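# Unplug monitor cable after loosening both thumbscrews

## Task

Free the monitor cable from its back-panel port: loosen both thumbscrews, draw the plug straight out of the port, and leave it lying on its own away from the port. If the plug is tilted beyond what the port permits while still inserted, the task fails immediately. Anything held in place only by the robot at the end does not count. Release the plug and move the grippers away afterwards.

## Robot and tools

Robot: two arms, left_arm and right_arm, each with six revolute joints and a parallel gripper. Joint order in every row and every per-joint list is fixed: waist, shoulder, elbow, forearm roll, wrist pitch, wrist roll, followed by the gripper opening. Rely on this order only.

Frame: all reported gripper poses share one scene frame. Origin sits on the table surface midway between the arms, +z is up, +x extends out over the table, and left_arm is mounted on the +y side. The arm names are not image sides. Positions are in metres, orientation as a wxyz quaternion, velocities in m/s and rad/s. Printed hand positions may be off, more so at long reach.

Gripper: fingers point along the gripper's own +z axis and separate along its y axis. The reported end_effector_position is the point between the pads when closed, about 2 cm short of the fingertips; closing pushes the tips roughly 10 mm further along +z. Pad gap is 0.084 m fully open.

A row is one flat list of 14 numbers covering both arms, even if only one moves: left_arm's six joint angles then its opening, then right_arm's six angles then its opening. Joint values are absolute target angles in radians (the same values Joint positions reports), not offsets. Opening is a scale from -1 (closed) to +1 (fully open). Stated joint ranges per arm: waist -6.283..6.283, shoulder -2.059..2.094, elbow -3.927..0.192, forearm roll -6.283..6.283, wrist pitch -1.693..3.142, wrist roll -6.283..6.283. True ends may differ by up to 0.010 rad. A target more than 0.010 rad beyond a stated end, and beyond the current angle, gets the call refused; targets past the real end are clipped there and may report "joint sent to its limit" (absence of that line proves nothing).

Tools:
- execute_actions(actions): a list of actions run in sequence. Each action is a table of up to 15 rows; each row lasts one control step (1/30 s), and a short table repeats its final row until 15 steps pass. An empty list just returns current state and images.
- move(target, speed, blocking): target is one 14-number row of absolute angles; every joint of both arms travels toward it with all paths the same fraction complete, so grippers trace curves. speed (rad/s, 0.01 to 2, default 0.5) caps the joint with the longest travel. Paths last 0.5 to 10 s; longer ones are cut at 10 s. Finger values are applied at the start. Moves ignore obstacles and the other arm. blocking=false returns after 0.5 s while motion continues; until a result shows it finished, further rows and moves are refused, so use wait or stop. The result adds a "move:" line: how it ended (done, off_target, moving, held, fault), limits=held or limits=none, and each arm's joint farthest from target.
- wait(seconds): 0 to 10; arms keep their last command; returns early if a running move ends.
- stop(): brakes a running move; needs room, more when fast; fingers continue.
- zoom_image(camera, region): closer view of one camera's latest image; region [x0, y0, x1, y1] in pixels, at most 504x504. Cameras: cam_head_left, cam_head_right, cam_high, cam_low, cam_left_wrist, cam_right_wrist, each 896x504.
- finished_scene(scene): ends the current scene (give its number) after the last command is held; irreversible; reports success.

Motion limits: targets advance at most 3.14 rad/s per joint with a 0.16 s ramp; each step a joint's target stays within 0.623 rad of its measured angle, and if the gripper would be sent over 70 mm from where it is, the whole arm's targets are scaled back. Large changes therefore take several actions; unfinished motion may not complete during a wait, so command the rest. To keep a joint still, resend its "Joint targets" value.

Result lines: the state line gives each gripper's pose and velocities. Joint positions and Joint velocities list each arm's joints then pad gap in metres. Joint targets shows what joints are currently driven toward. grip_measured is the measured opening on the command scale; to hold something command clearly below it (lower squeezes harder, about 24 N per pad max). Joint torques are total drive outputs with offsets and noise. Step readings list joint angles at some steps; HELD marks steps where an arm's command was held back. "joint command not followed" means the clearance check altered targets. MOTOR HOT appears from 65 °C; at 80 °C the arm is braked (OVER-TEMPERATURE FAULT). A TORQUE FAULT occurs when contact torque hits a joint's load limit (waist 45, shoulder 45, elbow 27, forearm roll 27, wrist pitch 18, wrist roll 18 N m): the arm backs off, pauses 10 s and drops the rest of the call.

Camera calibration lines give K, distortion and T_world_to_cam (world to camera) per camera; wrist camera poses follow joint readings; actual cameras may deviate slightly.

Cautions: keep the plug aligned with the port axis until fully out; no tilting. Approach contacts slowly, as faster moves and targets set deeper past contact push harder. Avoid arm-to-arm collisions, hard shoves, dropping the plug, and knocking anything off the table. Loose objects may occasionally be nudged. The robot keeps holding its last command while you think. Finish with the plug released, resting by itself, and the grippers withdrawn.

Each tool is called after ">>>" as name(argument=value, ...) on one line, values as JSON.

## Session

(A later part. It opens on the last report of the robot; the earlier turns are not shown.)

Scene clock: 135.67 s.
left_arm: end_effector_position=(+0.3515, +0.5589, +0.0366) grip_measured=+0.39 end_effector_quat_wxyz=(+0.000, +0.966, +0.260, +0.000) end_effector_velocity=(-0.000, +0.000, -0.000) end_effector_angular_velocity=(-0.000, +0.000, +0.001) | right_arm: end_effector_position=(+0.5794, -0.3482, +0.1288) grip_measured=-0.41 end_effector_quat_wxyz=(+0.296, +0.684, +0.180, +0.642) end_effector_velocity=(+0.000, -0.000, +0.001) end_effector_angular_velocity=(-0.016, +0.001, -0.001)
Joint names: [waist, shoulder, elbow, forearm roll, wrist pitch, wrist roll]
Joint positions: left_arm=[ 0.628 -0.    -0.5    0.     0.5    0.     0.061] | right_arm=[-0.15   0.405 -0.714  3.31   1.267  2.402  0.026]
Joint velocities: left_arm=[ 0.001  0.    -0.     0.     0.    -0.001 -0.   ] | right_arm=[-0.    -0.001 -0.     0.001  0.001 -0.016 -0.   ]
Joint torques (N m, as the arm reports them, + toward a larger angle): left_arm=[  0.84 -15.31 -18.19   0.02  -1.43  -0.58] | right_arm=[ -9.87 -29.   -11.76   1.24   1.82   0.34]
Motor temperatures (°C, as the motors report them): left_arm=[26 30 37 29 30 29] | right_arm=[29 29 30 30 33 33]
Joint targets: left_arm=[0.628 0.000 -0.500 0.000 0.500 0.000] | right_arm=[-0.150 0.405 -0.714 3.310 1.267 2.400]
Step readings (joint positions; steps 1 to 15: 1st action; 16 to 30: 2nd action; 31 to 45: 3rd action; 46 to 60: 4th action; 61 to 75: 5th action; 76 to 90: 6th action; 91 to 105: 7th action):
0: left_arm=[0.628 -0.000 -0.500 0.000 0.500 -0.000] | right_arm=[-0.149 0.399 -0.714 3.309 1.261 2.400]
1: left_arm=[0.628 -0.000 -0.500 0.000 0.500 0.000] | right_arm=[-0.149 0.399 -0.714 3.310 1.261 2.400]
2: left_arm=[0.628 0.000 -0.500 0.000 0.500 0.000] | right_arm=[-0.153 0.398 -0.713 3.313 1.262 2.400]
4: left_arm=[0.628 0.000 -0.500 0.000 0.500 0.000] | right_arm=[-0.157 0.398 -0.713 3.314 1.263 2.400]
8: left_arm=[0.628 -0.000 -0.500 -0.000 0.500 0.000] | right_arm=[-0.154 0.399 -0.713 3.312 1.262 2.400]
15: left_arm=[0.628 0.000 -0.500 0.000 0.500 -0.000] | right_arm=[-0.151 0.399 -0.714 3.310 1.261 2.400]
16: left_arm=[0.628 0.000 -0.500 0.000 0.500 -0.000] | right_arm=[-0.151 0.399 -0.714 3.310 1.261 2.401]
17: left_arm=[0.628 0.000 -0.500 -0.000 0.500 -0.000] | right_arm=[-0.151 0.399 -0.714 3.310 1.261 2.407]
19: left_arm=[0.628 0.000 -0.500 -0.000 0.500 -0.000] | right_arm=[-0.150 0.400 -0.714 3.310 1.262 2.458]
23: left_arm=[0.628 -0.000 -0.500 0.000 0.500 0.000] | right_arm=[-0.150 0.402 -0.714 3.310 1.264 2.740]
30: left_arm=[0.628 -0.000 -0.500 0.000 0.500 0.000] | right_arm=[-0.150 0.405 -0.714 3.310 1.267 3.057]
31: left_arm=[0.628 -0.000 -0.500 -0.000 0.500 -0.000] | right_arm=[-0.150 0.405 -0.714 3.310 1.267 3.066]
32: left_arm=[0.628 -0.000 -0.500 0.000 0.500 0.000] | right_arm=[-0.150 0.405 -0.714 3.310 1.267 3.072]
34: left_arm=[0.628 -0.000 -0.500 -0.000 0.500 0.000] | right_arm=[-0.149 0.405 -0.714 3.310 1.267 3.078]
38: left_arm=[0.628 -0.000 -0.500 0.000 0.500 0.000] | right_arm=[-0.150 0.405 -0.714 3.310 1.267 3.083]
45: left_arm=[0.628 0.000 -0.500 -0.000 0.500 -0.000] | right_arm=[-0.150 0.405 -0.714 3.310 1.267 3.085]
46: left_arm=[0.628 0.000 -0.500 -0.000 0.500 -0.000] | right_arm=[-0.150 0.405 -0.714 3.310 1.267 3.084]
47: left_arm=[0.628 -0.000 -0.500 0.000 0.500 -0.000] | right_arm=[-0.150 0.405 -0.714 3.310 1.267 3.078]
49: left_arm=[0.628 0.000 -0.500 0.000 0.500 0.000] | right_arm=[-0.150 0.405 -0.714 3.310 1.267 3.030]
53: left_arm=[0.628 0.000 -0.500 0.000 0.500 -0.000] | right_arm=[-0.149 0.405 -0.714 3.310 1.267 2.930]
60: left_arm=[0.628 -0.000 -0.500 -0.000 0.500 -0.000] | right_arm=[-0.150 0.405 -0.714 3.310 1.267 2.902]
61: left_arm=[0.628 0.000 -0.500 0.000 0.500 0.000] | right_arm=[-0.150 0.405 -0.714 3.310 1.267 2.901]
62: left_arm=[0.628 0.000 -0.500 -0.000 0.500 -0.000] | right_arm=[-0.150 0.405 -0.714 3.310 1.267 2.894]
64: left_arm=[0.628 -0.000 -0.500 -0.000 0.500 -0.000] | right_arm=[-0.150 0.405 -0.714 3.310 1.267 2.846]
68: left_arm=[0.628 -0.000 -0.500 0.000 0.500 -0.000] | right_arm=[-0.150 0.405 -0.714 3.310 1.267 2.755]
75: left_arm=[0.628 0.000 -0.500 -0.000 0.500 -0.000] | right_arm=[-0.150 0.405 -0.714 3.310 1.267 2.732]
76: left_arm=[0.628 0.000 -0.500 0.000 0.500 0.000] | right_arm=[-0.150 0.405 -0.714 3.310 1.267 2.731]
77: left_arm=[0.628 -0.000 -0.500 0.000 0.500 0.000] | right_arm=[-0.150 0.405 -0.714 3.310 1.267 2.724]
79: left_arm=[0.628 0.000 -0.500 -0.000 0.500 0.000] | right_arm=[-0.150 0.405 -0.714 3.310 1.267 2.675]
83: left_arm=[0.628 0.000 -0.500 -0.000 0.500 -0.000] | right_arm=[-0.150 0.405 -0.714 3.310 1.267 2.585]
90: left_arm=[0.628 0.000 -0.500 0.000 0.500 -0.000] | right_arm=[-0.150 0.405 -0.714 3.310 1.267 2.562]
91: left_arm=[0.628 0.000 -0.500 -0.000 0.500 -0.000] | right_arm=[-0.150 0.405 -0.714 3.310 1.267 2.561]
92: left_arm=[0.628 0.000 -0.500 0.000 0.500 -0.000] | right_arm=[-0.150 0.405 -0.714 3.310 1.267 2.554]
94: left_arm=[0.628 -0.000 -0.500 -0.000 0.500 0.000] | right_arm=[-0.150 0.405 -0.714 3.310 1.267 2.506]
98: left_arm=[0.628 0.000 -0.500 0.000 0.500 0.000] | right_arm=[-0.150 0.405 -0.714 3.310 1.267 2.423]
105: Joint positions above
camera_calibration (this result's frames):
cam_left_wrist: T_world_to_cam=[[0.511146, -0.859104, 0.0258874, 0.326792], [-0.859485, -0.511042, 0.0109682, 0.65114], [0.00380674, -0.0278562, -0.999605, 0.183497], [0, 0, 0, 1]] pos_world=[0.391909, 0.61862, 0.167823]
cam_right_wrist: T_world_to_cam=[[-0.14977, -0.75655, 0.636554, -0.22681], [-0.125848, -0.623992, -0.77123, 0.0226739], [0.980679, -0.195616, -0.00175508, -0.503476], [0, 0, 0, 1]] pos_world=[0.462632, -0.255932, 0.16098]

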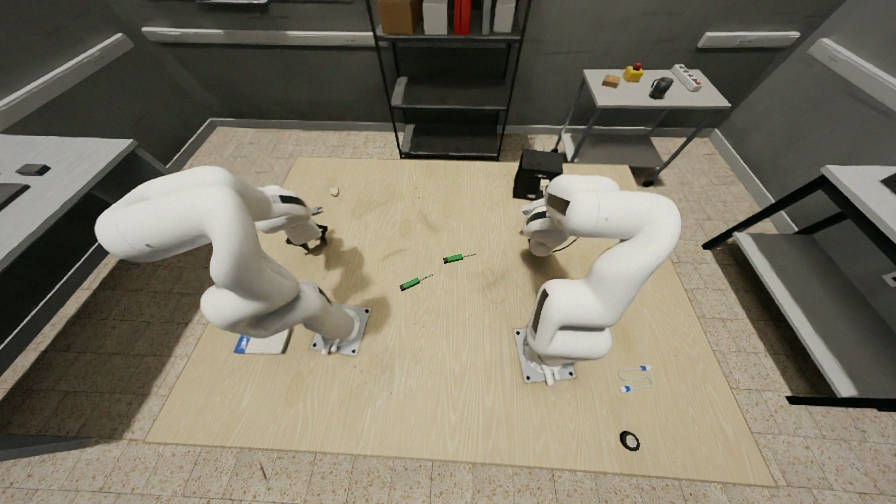

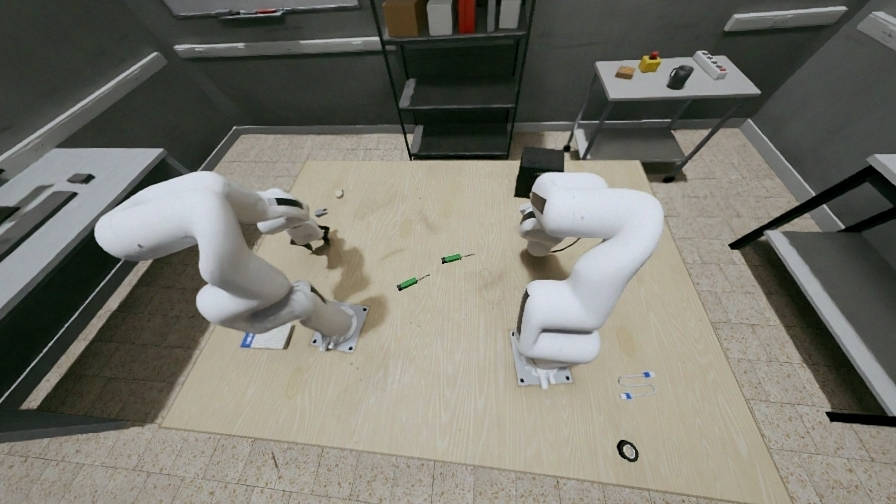

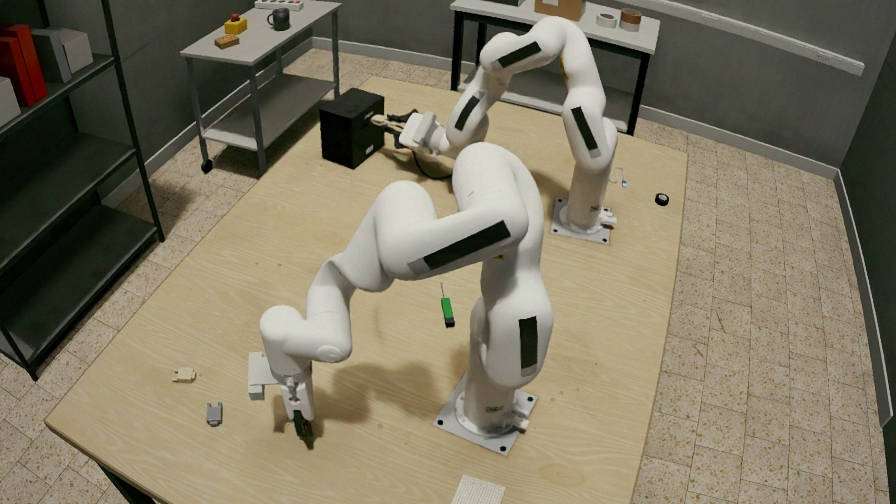

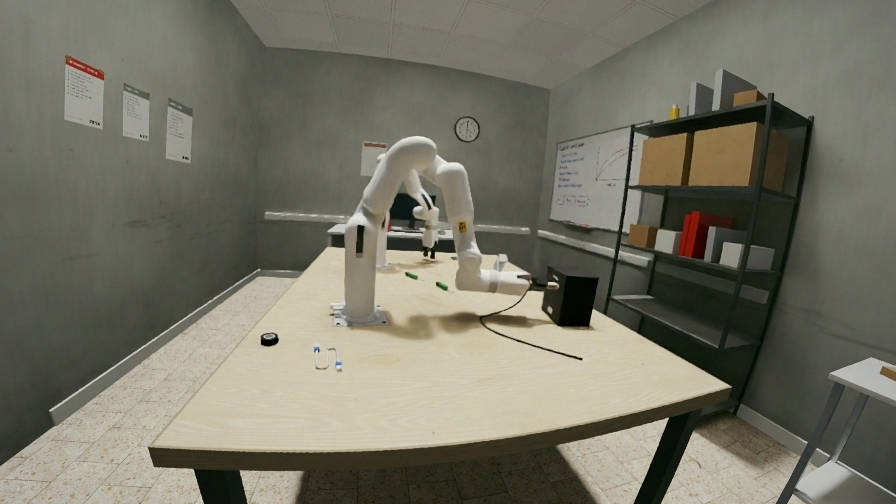

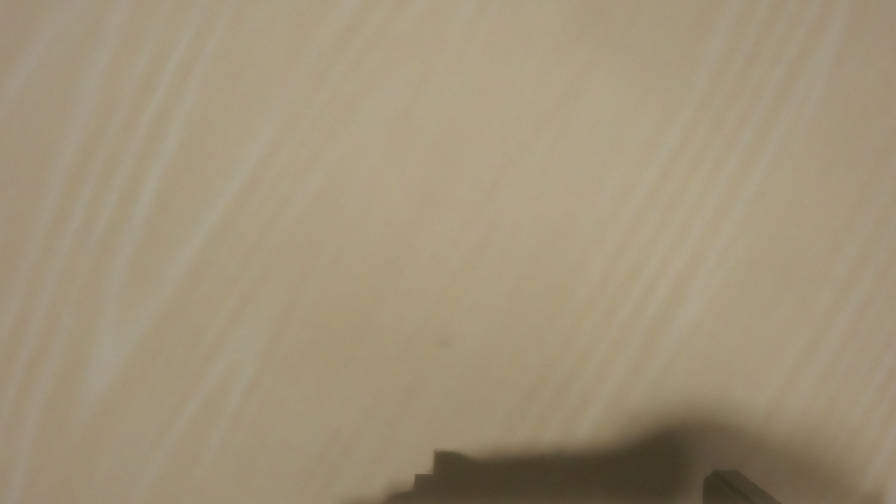

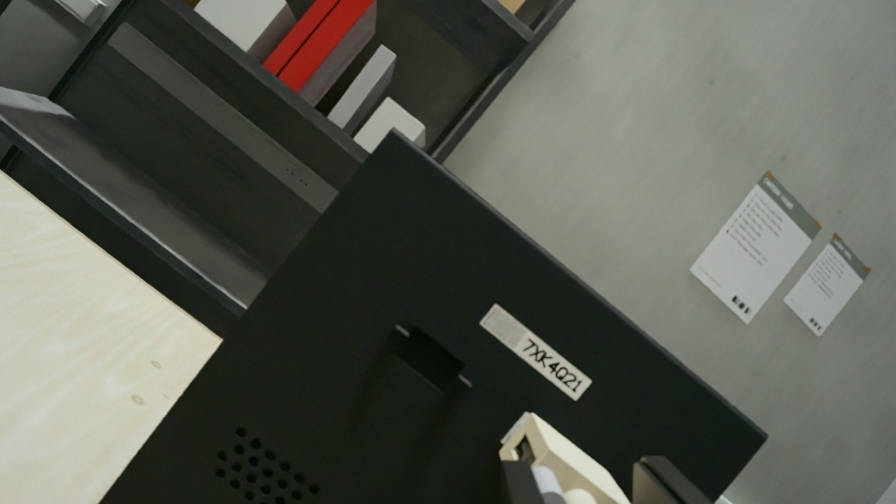

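Lower a bit more; 4 strokes, then back off to look.

>>> execute_actions(actions=[[[0.628,0,-0.5,0,0.5,0,0.4,-0.15,0.405,-0.714,3.31,1.267,2.4,0.0]],[[0.628,0,-0.5,0,0.5,0,0.4,-0.1495,0.409,-0.714,3.31,1.271,3.085,0.0]],[[0.628,0,-0.5,0,0.5,0,0.4,-0.1495,0.409,-0.714,3.31,1.271,3.085,-0.7]],[[0.628,0,-0.5,0,0.5,0,0.4,-0.1495,0.409,-0.714,3.31,1.271,2.85,-0.7]],[[0.628,0,-0.5,0,0.5,0,0.4,-0.1495,0.409,-0.714,3.31,1.271,2.62,-0.7]],[[0.628,0,-0.5,0,0.5,0,0.4,-0.1495,0.409,-0.714,3.31,1.271,2.4,-0.7]],
[[0.628,0,-0.5,0,0.5,0,0.4,-0.1495,0.409,-0.714,3.31,1.271,2.4,0.0]],[[0.628,0,-0.5,0,0.5,0,0.4,-0.1495,0.409,-0.714,3.31,1.271,3.085,0.0]],[[0.628,0,-0.5,0,0.5,0,0.4,-0.1495,0.409,-0.714,3.31,1.271,3.085,-0.7]],[[0.628,0,-0.5,0,0.5,0,0.4,-0.1495,0.409,-0.714,3.31,1.271,2.85,-0.7]],[[0.628,0,-0.5,0,0.5,0,0.4,-0.1495,0.409,-0.714,3.31,1.271,2.62,-0.7]],[[0.628,0,-0.5,0,0.5,0,0.4,-0.1495,0.409,-0.714,3.31,1.271,2.4,-0.7]],
[[0.628,0,-0.5,0,0.5,0,0.4,-0.1495,0.409,-0.714,3.31,1.271,2.4,0.0]],[[0.628,0,-0.5,0,0.5,0,0.4,-0.1495,0.409,-0.714,3.31,1.271,3.085,0.0]],[[0.628,0,-0.5,0,0.5,0,0.4,-0.1495,0.409,-0.714,3.31,1.271,3.085,-0.7]],[[0.628,0,-0.5,0,0.5,0,0.4,-0.1495,0.409,-0.714,3.31,1.271,2.85,-0.7]],[[0.628,0,-0.5,0,0.5,0,0.4,-0.1495,0.409,-0.714,3.31,1.271,2.62,-0.7]],[[0.628,0,-0.5,0,0.5,0,0.4,-0.1495,0.409,-0.714,3.31,1.271,2.4,-0.7]],
[[0.628,0,-0.5,0,0.5,0,0.4,-0.1495,0.409,-0.714,3.31,1.271,2.4,0.0]],[[0.628,0,-0.5,0,0.5,0,0.4,-0.1495,0.409,-0.714,3.31,1.271,3.085,0.0]],[[0.628,0,-0.5,0,0.5,0,0.4,-0.1495,0.409,-0.714,3.31,1.271,3.085,-0.7]],[[0.628,0,-0.5,0,0.5,0,0.4,-0.1495,0.409,-0.714,3.31,1.271,2.85,-0.7]],[[0.628,0,-0.5,0,0.5,0,0.4,-0.1495,0.409,-0.714,3.31,1.271,2.62,-0.7]],[[0.628,0,-0.5,0,0.5,0,0.4,-0.1495,0.409,-0.714,3.31,1.271,2.4,-0.7]]])

>>> execute_actions(actions=[[[0.628,0,-0.5,0,0.5,0,0.4,-0.1495,0.409,-0.714,3.31,1.271,2.4,0.5]],[[0.628,0,-0.5,0,0.5,0,0.4,-0.1495,0.409,-0.714,3.31,1.271,3.085,0.5]],[[0.628,0,-0.5,0,0.5,0,0.4,-0.123,0.35,-0.608,3.335,1.31,3.1416,0.5]],[[0.628,0,-0.5,0,0.5,0,0.4,-0.123,0.35,-0.608,3.335,1.31,3.1416,0.5]]])

Scene clock: 186.50 s.
left_arm: end_effector_position=(+0.3515, +0.5589, +0.0366) grip_measured=+0.39 end_effector_quat_wxyz=(+0.000, +0.966, +0.260, +0.000) end_effector_velocity=(+0.001, +0.000, +0.001) end_effector_angular_velocity=(+0.000, -0.002, +0.000) | right_arm: end_effector_position=(+0.5792, -0.3485, +0.1276) grip_measured=-0.41 end_effector_quat_wxyz=(+0.296, +0.684, +0.180, +0.643) end_effector_velocity=(-0.000, -0.002, -0.001) end_effector_angular_velocity=(-0.033, +0.006, -0.003)
Joint names: [waist, shoulder, elbow, forearm roll, wrist pitch, wrist roll]
Joint positions: left_arm=[ 0.628  0.    -0.5   -0.     0.5   -0.     0.061] | right_arm=[-0.15   0.409 -0.714  3.31   1.271  2.403  0.026]
Joint velocities: left_arm=[-0.    -0.001 -0.001 -0.001  0.     0.    -0.   ] | right_arm=[-0.003  0.001  0.001 -0.     0.001 -0.033 -0.001]
Joint torques (N m, as the arm reports them, + toward a larger angle): left_arm=[  0.94 -15.06 -18.64   0.54  -1.58  -0.52] | right_arm=[ -0.84 -29.59 -12.98  -0.89   1.7    0.2 ]
Motor temperatures (°C, as the motors report them): left_arm=[26 30 37 29 30 29] | right_arm=[29 30 30 30 33 33]
Joint targets: left_arm=[0.628 0.000 -0.500 0.000 0.500 0.000] | right_arm=[-0.149 0.409 -0.714 3.310 1.271 2.400]
Step readings (joint positions; steps 1 to 15: 1st action; 16 to 30: 2nd action; 31 to 45: 3rd action; 46 to 60: 4th action; 61 to 75: 5th action; 76 to 90: 6th action; 91 to 105: 7th action; 106 to 120: 8th action; 121 to 135: 9th action; 136 to 150: 10th action; 151 to 165: 11th action; 166 to 180: 12th action; 181 to 195: 13th action):
0: left_arm=[0.628 0.000 -0.500 0.000 0.500 -0.000] | right_arm=[-0.150 0.405 -0.714 3.310 1.267 2.400]
1: left_arm=[0.628 -0.000 -0.500 -0.000 0.500 0.000] | right_arm=[-0.150 0.405 -0.714 3.310 1.267 2.400]
2: left_arm=[0.628 0.000 -0.500 0.000 0.500 -0.000] | right_arm=[-0.152 0.405 -0.714 3.312 1.268 2.400]
4: left_arm=[0.628 0.000 -0.500 -0.000 0.500 -0.000] | right_arm=[-0.154 0.404 -0.714 3.312 1.268 2.400]
8: left_arm=[0.628 -0.000 -0.500 -0.000 0.500 -0.000] | right_arm=[-0.152 0.405 -0.714 3.311 1.268 2.400]
15: left_arm=[0.628 0.000 -0.500 -0.000 0.500 0.000] | right_arm=[-0.151 0.405 -0.714 3.310 1.267 2.400]
16: left_arm=[0.628 0.000 -0.500 -0.000 0.500 -0.000] | right_arm=[-0.150 0.405 -0.714 3.310 1.267 2.401]
17: left_arm=[0.628 0.000 -0.500 -0.000 0.500 -0.000] | right_arm=[-0.150 0.405 -0.714 3.310 1.267 2.407]
19: left_arm=[0.628 -0.000 -0.500 0.000 0.500 -0.000] | right_arm=[-0.150 0.405 -0.714 3.310 1.267 2.458]
23: left_arm=[0.628 0.000 -0.500 0.000 0.500 0.000] | right_arm=[-0.150 0.407 -0.714 3.310 1.269 2.740]
30: left_arm=[0.628 0.000 -0.500 0.000 0.500 -0.000] | right_arm=[-0.150 0.409 -0.714 3.310 1.271 3.057]
31: left_arm=[0.628 -0.000 -0.500 -0.000 0.500 0.000] | right_arm=[-0.150 0.409 -0.714 3.310 1.271 3.066]
32: left_arm=[0.628 0.000 -0.500 0.000 0.500 0.000] | right_arm=[-0.150 0.409 -0.714 3.310 1.271 3.072]
34: left_arm=[0.628 0.000 -0.500 0.000 0.500 0.000] | right_arm=[-0.149 0.409 -0.714 3.310 1.271 3.078]
38: left_arm=[0.628 0.000 -0.500 0.000 0.500 0.000] | right_arm=[-0.149 0.409 -0.714 3.310 1.271 3.083]
45: left_arm=[0.628 0.000 -0.500 0.000 0.500 0.000] | right_arm=[-0.149 0.409 -0.714 3.310 1.271 3.085]
46: left_arm=[0.628 0.000 -0.500 0.000 0.500 0.000] | right_arm=[-0.149 0.409 -0.714 3.310 1.271 3.084]
47: left_arm=[0.628 -0.000 -0.500 0.000 0.500 -0.000] | right_arm=[-0.149 0.409 -0.714 3.310 1.271 3.078]
49: left_arm=[0.628 -0.000 -0.500 -0.000 0.500 0.000] | right_arm=[-0.149 0.409 -0.714 3.310 1.271 3.028]
53: left_arm=[0.628 0.000 -0.500 0.000 0.500 -0.000] | right_arm=[-0.149 0.409 -0.714 3.310 1.271 2.895]
60: left_arm=[0.628 0.000 -0.500 -0.000 0.500 0.000] | right_arm=[-0.149 0.409 -0.714 3.310 1.271 2.853]
61: left_arm=[0.628 0.000 -0.500 -0.000 0.500 -0.000] | right_arm=[-0.149 0.409 -0.714 3.310 1.271 2.852]
62: left_arm=[0.628 0.000 -0.500 -0.000 0.500 -0.000] | right_arm=[-0.149 0.409 -0.714 3.310 1.271 2.844]
64: left_arm=[0.628 0.000 -0.500 0.000 0.500 0.000] | right_arm=[-0.150 0.409 -0.714 3.310 1.271 2.793]
68: left_arm=[0.628 0.000 -0.500 -0.000 0.500 -0.000] | right_arm=[-0.150 0.409 -0.714 3.310 1.271 2.662]
75: left_arm=[0.628 -0.000 -0.500 -0.000 0.500 -0.000] | right_arm=[-0.150 0.409 -0.714 3.310 1.271 2.623]
76: left_arm=[0.628 -0.000 -0.500 0.000 0.500 0.000] | right_arm=[-0.150 0.409 -0.714 3.310 1.271 2.621]
77: left_arm=[0.628 -0.000 -0.500 -0.000 0.500 -0.000] | right_arm=[-0.150 0.409 -0.714 3.310 1.271 2.614]
79: left_arm=[0.628 -0.000 -0.500 -0.000 0.500 -0.000] | right_arm=[-0.150 0.409 -0.714 3.310 1.271 2.563]
83: left_arm=[0.628 0.000 -0.500 -0.000 0.500 -0.000] | right_arm=[-0.150 0.409 -0.714 3.310 1.271 2.439]
90: left_arm=[0.628 0.000 -0.500 -0.000 0.500 -0.000] | right_arm=[-0.150 0.409 -0.714 3.310 1.271 2.403]
91: left_arm=[0.628 -0.000 -0.500 -0.000 0.500 -0.000] | right_arm=[-0.150 0.409 -0.714 3.310 1.271 2.402]
92: left_arm=[0.628 0.000 -0.500 -0.000 0.500 -0.000] | right_arm=[-0.149 0.409 -0.714 3.310 1.271 2.401]
94: left_arm=[0.628 0.000 -0.500 0.000 0.500 -0.000] | right_arm=[-0.149 0.409 -0.714 3.310 1.271 2.401]
98: left_arm=[0.628 0.000 -0.500 0.000 0.500 0.000] | right_arm=[-0.149 0.409 -0.714 3.310 1.271 2.400]
105: left_arm=[0.628 -0.000 -0.500 -0.000 0.500 -0.000] | right_arm=[-0.149 0.409 -0.714 3.310 1.271 2.400]
106: left_arm=[0.628 -0.000 -0.500 -0.000 0.500 0.000] | right_arm=[-0.149 0.409 -0.714 3.310 1.271 2.401]
107: left_arm=[0.628 0.000 -0.500 0.000 0.500 0.000] | right_arm=[-0.149 0.409 -0.714 3.310 1.271 2.407]
109: left_arm=[0.628 -0.000 -0.500 -0.000 0.500 -0.000] | right_arm=[-0.149 0.409 -0.714 3.310 1.271 2.458]
113: left_arm=[0.628 -0.000 -0.500 -0.000 0.500 0.000] | right_arm=[-0.150 0.409 -0.714 3.310 1.271 2.740]
120: left_arm=[0.628 -0.000 -0.500 0.000 0.500 -0.000] | right_arm=[-0.150 0.409 -0.714 3.310 1.271 3.057]
121: left_arm=[0.628 0.000 -0.500 0.000 0.500 0.000] | right_arm=[-0.150 0.409 -0.714 3.310 1.271 3.066]
122: left_arm=[0.628 0.000 -0.500 0.000 0.500 -0.000] | right_arm=[-0.150 0.409 -0.714 3.310 1.271 3.072]
124: left_arm=[0.628 0.000 -0.500 -0.000 0.500 0.000] | right_arm=[-0.149 0.409 -0.714 3.310 1.271 3.078]
128: left_arm=[0.628 0.000 -0.500 0.000 0.500 0.000] | right_arm=[-0.149 0.409 -0.714 3.310 1.271 3.083]
135: left_arm=[0.628 0.000 -0.500 -0.000 0.500 0.000] | right_arm=[-0.149 0.409 -0.714 3.310 1.271 3.085]
136: left_arm=[0.628 0.000 -0.500 0.000 0.500 0.000] | right_arm=[-0.149 0.409 -0.714 3.310 1.271 3.084]
137: left_arm=[0.628 0.000 -0.500 0.000 0.500 0.000] | right_arm=[-0.149 0.409 -0.714 3.310 1.271 3.078]
139: left_arm=[0.628 0.000 -0.500 0.000 0.500 0.000] | right_arm=[-0.149 0.409 -0.714 3.310 1.271 3.028]
143: left_arm=[0.628 0.000 -0.500 -0.000 0.500 0.000] | right_arm=[-0.149 0.409 -0.714 3.310 1.271 2.895]
150: left_arm=[0.628 0.000 -0.500 -0.000 0.500 0.000] | right_arm=[-0.149 0.409 -0.714 3.310 1.271 2.853]
151: left_arm=[0.628 -0.000 -0.500 -0.000 0.500 -0.000] | right_arm=[-0.149 0.409 -0.714 3.310 1.271 2.852]
152: left_arm=[0.628 0.000 -0.500 -0.000 0.500 0.000] | right_arm=[-0.149 0.409 -0.714 3.310 1.271 2.844]
154: left_arm=[0.628 0.000 -0.500 0.000 0.500 -0.000] | right_arm=[-0.150 0.409 -0.714 3.310 1.271 2.793]
158: left_arm=[0.628 -0.000 -0.500 -0.000 0.500 0.000] | right_arm=[-0.150 0.409 -0.714 3.310 1.271 2.662]
165: left_arm=[0.628 0.000 -0.500 -0.000 0.500 -0.000] | right_arm=[-0.150 0.409 -0.714 3.310 1.271 2.623]
166: left_arm=[0.628 -0.000 -0.500 0.000 0.500 -0.000] | right_arm=[-0.150 0.409 -0.714 3.310 1.271 2.621]
167: left_arm=[0.628 -0.000 -0.500 -0.000 0.500 -0.000] | right_arm=[-0.150 0.409 -0.714 3.310 1.271 2.614]
169: left_arm=[0.628 -0.000 -0.500 -0.000 0.500 -0.000] | right_arm=[-0.150 0.409 -0.714 3.310 1.271 2.563]
173: left_arm=[0.628 0.000 -0.500 0.000 0.500 0.000] | right_arm=[-0.150 0.409 -0.714 3.310 1.271 2.439]
180: left_arm=[0.628 0.000 -0.500 0.000 0.500 -0.000] | right_arm=[-0.150 0.409 -0.714 3.310 1.271 2.403]
181: left_arm=[0.628 -0.000 -0.500 -0.000 0.500 0.000] | right_arm=[-0.150 0.409 -0.714 3.310 1.271 2.402]
182: left_arm=[0.628 0.000 -0.500 -0.000 0.500 0.000] | right_arm=[-0.149 0.409 -0.714 3.310 1.271 2.401]
184: left_arm=[0.628 0.000 -0.500 -0.000 0.500 -0.000] | right_arm=[-0.149 0.409 -0.714 3.310 1.271 2.401]
Lines left out of this list: 57.
camera_calibration (this result's frames):
cam_left_wrist: T_world_to_cam=[[0.511146, -0.859104, 0.0258874, 0.326792], [-0.859485, -0.511043, 0.0109684, 0.65114], [0.00380654, -0.0278563, -0.999605, 0.183497], [0, 0, 0, 1]] pos_world=[0.391909, 0.61862, 0.167822]
cam_right_wrist: T_world_to_cam=[[-0.150666, -0.7568, 0.636046, -0.225794], [-0.125877, -0.623467, -0.77165, 0.0218176], [0.980538, -0.196325, -0.00132895, -0.503499], [0, 0, 0, 1]] pos_world=[0.462427, -0.256128, 0.159782]

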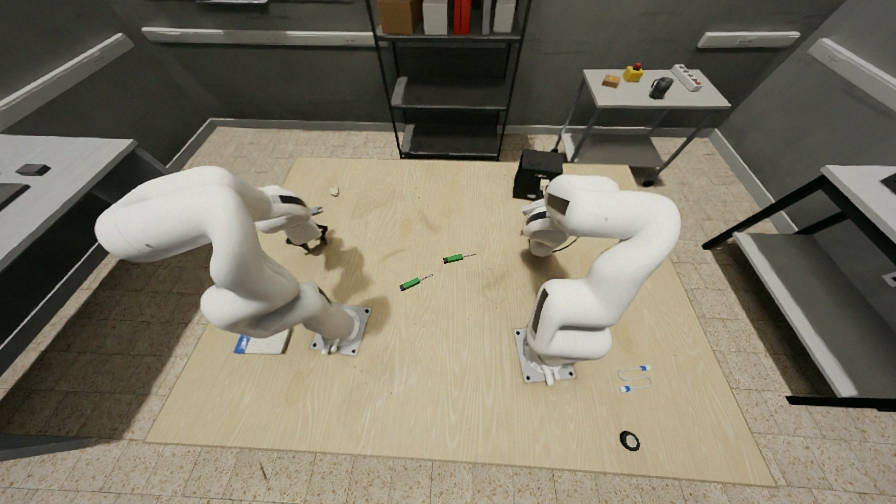

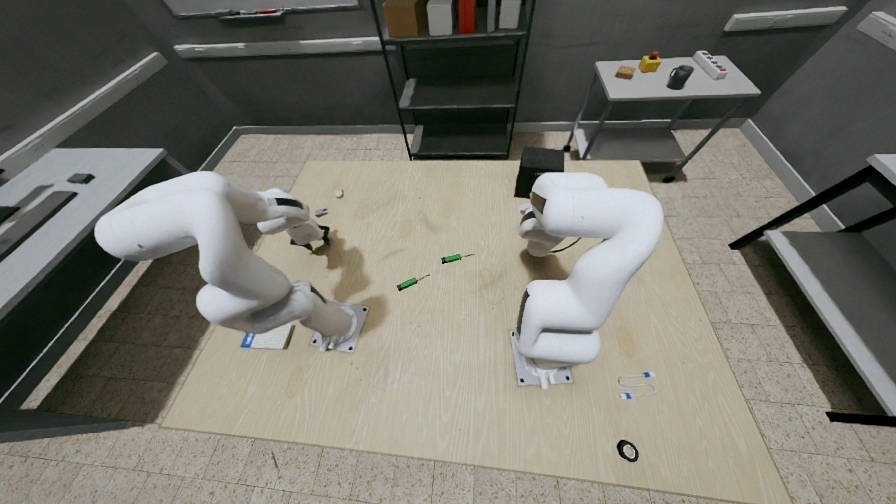

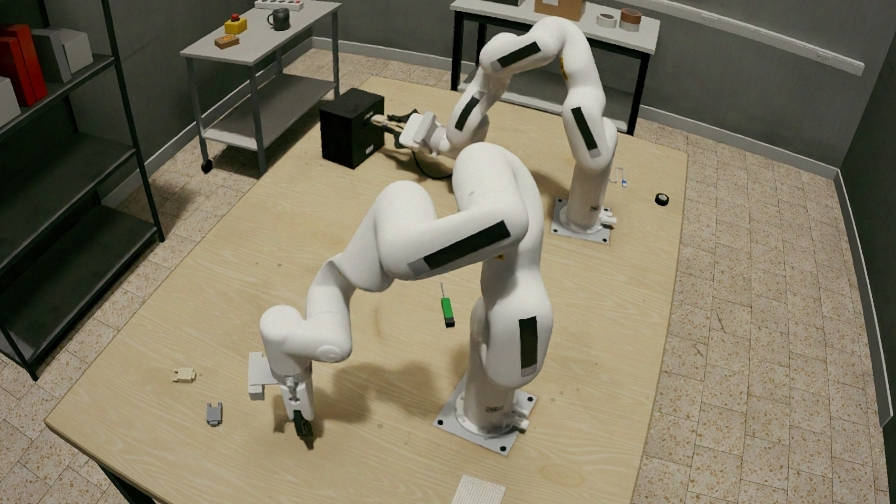

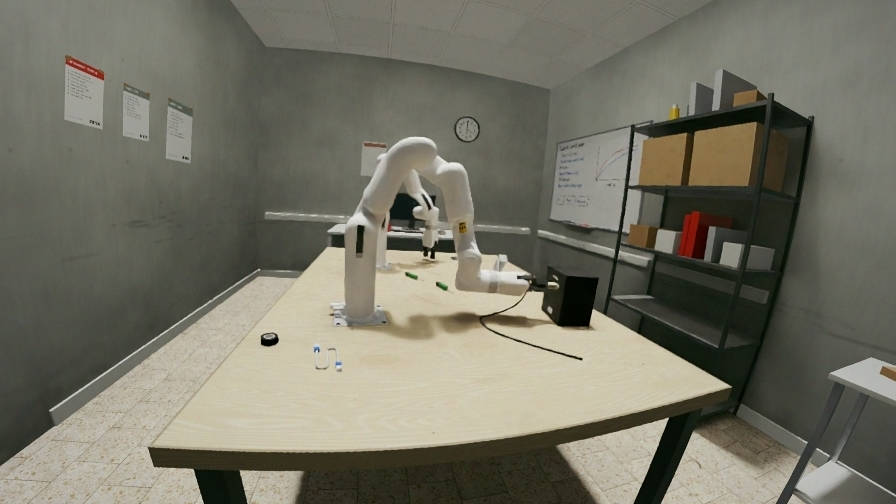

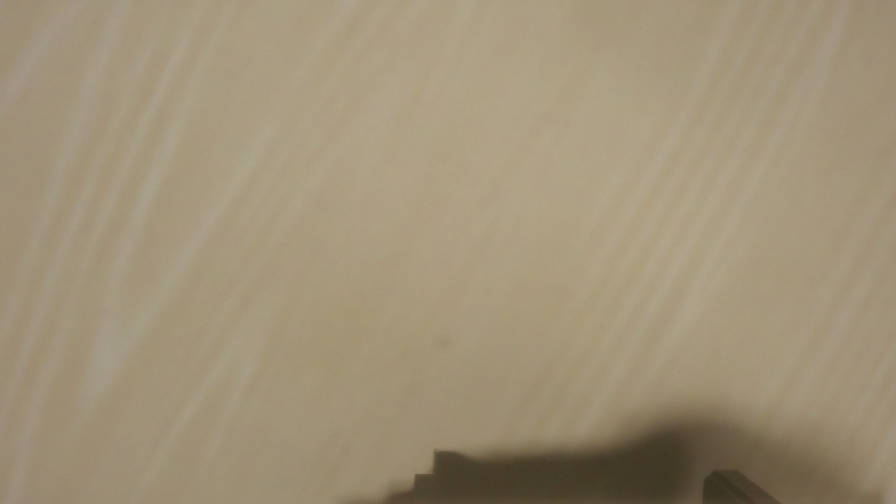

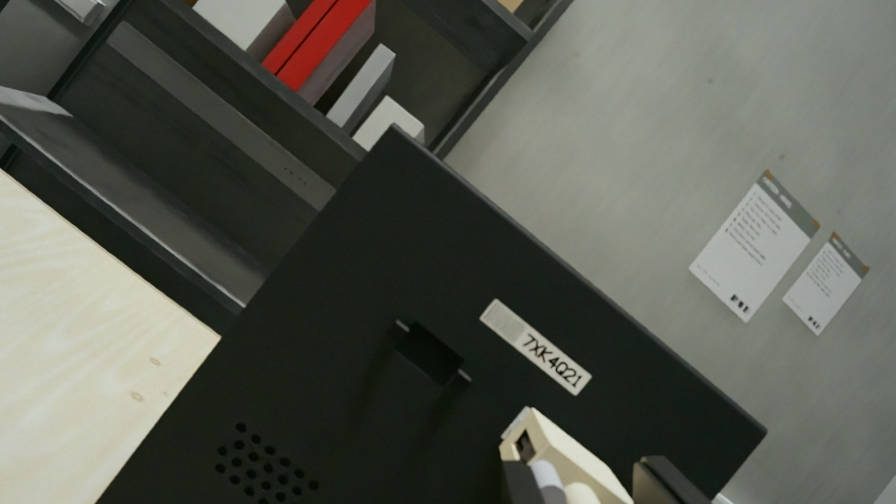

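Scene clock: 188.50 s.
left_arm: end_effector_position=(+0.3515, +0.5589, +0.0366) grip_measured=+0.39 end_effector_quat_wxyz=(+0.000, +0.966, +0.260, +0.000) end_effector_velocity=(-0.000, +0.000, +0.000) end_effector_angular_velocity=(+0.000, -0.000, +0.000) | right_arm: end_effector_position=(+0.5498, -0.3393, +0.1268) grip_measured=+0.49 end_effector_quat_wxyz=(+0.044, +0.705, -0.079, +0.703) end_effector_velocity=(-0.000, -0.001, -0.000) end_effector_angular_velocity=(+0.001, +0.000, -0.001)
Joint names: [waist, shoulder, elbow, forearm roll, wrist pitch, wrist roll]
Joint positions: left_arm=[ 0.628 -0.    -0.5   -0.     0.5   -0.     0.061] | right_arm=[-0.123  0.35  -0.608  3.335  1.31   3.142  0.065]
Joint velocities: left_arm=[ 0.001 -0.    -0.     0.    -0.     0.    -0.   ] | right_arm=[-0.001  0.001  0.    -0.     0.001  0.002  0.   ]
Joint torques (N m, as the arm reports them, + toward a larger angle): left_arm=[  0.66 -15.07 -17.99   0.52  -1.45  -0.67] | right_arm=[ -2.08 -26.54 -10.89  -0.19   1.5    0.5 ]
Motor temperatures (°C, as the motors report them): left_arm=[26 30 37 29 30 29] | right_arm=[29 30 30 30 33 33]
Joint targets: left_arm=[0.628 0.000 -0.500 0.000 0.500 0.000] | right_arm=[-0.123 0.350 -0.608 3.335 1.310 3.142]
Step readings (joint positions; steps 1 to 15: 1st action; 16 to 30: 2nd action; 31 to 45: 3rd action; 46 to 60: 4th action):
0: left_arm=[0.628 0.000 -0.500 -0.000 0.500 -0.000] | right_arm=[-0.150 0.409 -0.714 3.310 1.271 2.403]
1: left_arm=[0.628 0.000 -0.500 0.000 0.500 0.000] | right_arm=[-0.150 0.409 -0.714 3.310 1.271 2.402]
2: left_arm=[0.628 0.000 -0.500 -0.000 0.500 0.000] | right_arm=[-0.149 0.409 -0.714 3.310 1.271 2.401]
4: left_arm=[0.628 0.000 -0.500 -0.000 0.500 -0.000] | right_arm=[-0.149 0.409 -0.714 3.310 1.271 2.401]
8: left_arm=[0.628 -0.000 -0.500 -0.000 0.500 0.000] | right_arm=[-0.149 0.409 -0.714 3.310 1.271 2.400]
15: left_arm=[0.628 0.000 -0.500 -0.000 0.500 -0.000] | right_arm=[-0.149 0.409 -0.714 3.310 1.271 2.400]
16: left_arm=[0.628 0.000 -0.500 0.000 0.500 -0.000] | right_arm=[-0.149 0.409 -0.714 3.310 1.271 2.401]
17: left_arm=[0.628 -0.000 -0.500 -0.000 0.500 -0.000] | right_arm=[-0.149 0.409 -0.714 3.310 1.271 2.407]
19: left_arm=[0.628 0.000 -0.500 0.000 0.500 -0.000] | right_arm=[-0.149 0.409 -0.714 3.310 1.271 2.458]
23: left_arm=[0.628 0.000 -0.500 0.000 0.500 0.000] | right_arm=[-0.150 0.409 -0.714 3.310 1.271 2.740]
30: left_arm=[0.628 0.000 -0.500 -0.000 0.500 0.000] | right_arm=[-0.150 0.409 -0.714 3.310 1.271 3.057]
31: left_arm=[0.628 0.000 -0.500 0.000 0.500 0.000] | right_arm=[-0.150 0.409 -0.714 3.310 1.271 3.066]
32: left_arm=[0.628 0.000 -0.500 -0.000 0.500 0.000] | right_arm=[-0.148 0.406 -0.709 3.312 1.274 3.076]
34: left_arm=[0.628 -0.000 -0.500 -0.000 0.500 0.000] | right_arm=[-0.139 0.383 -0.670 3.321 1.289 3.104]
38: left_arm=[0.628 0.000 -0.500 0.000 0.500 0.000] | right_arm=[-0.125 0.356 -0.618 3.332 1.305 3.133]
45: left_arm=[0.628 -0.000 -0.500 -0.000 0.500 0.000] | right_arm=[-0.123 0.351 -0.609 3.335 1.310 3.141]
46: left_arm=[0.628 0.000 -0.500 0.000 0.500 0.000] | right_arm=[-0.123 0.350 -0.609 3.335 1.310 3.141]
47: left_arm=[0.628 0.000 -0.500 0.000 0.500 -0.000] | right_arm=[-0.123 0.350 -0.609 3.335 1.310 3.141]
49: left_arm=[0.628 0.000 -0.500 -0.000 0.500 -0.000] | right_arm=[-0.123 0.350 -0.608 3.335 1.310 3.141]
53: left_arm=[0.628 -0.000 -0.500 0.000 0.500 0.000] | right_arm=[-0.123 0.350 -0.608 3.335 1.310 3.142]
60: Joint positions above
camera_calibration (this result's frames):
cam_left_wrist: T_world_to_cam=[[0.511146, -0.859104, 0.0258874, 0.326792], [-0.859485, -0.511043, 0.010968, 0.65114], [0.00380694, -0.0278561, -0.999605, 0.183497], [0, 0, 0, 1]] pos_world=[0.391909, 0.61862, 0.167823]
cam_right_wrist: T_world_to_cam=[[-0.188604, -0.98089, -0.04779, -0.191292], [-0.0150318, 0.0515411, -0.998558, 0.220032], [0.981938, -0.187614, -0.0244654, -0.467791], [0, 0, 0, 1]] pos_world=[0.42657, -0.286741, 0.199128]

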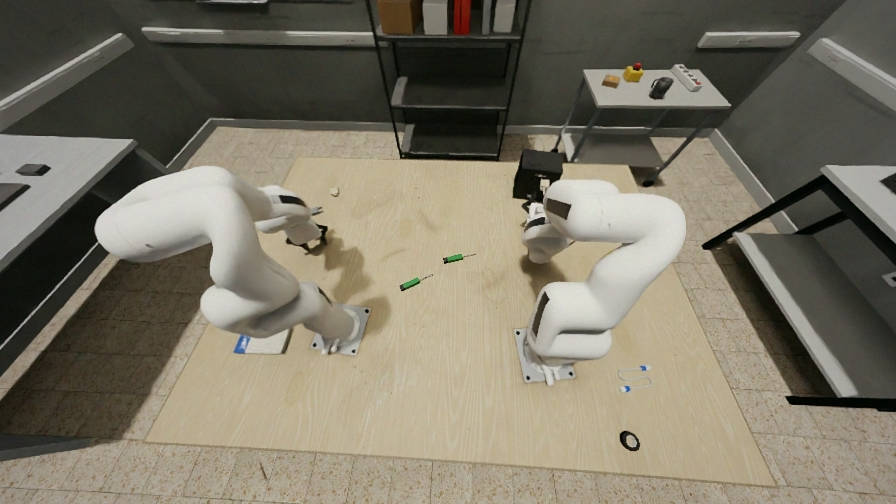

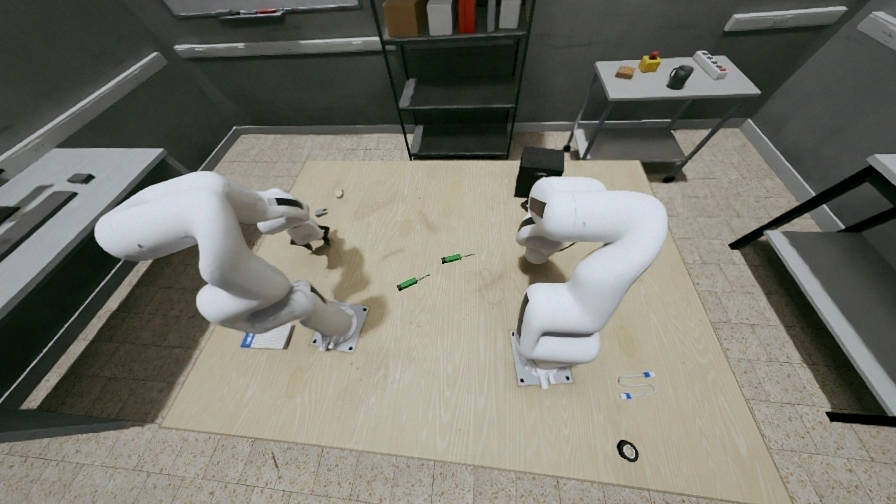

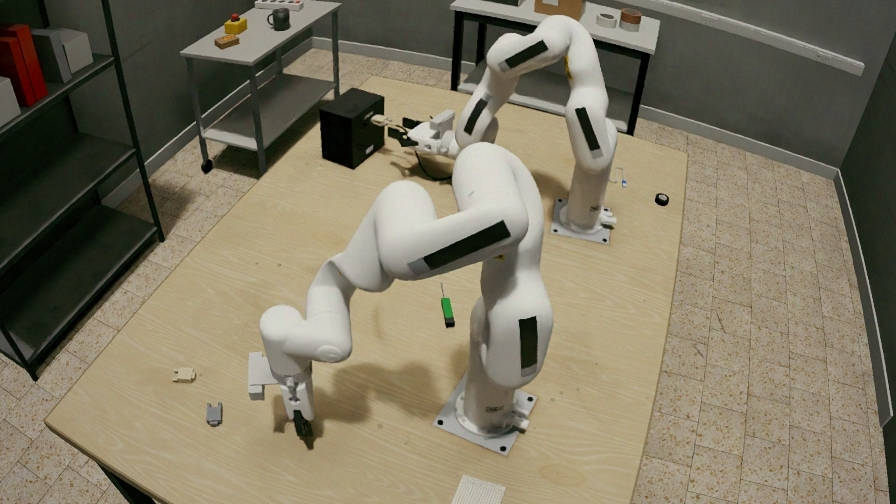

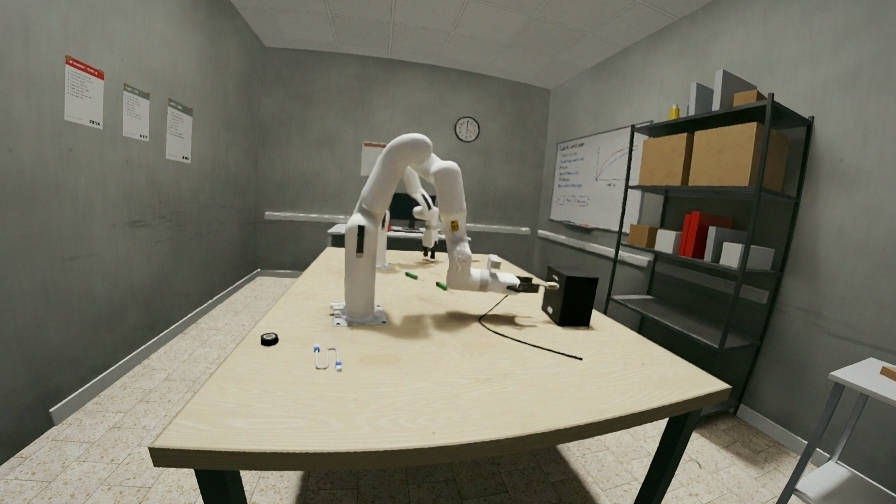

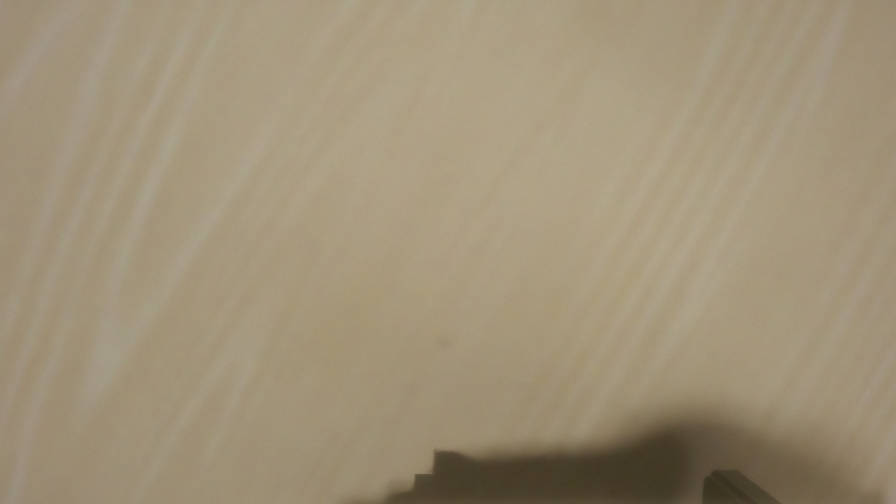

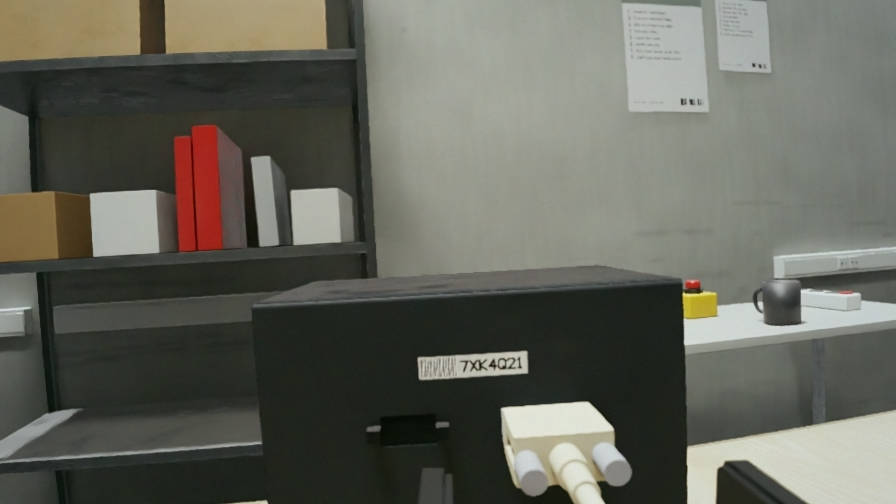

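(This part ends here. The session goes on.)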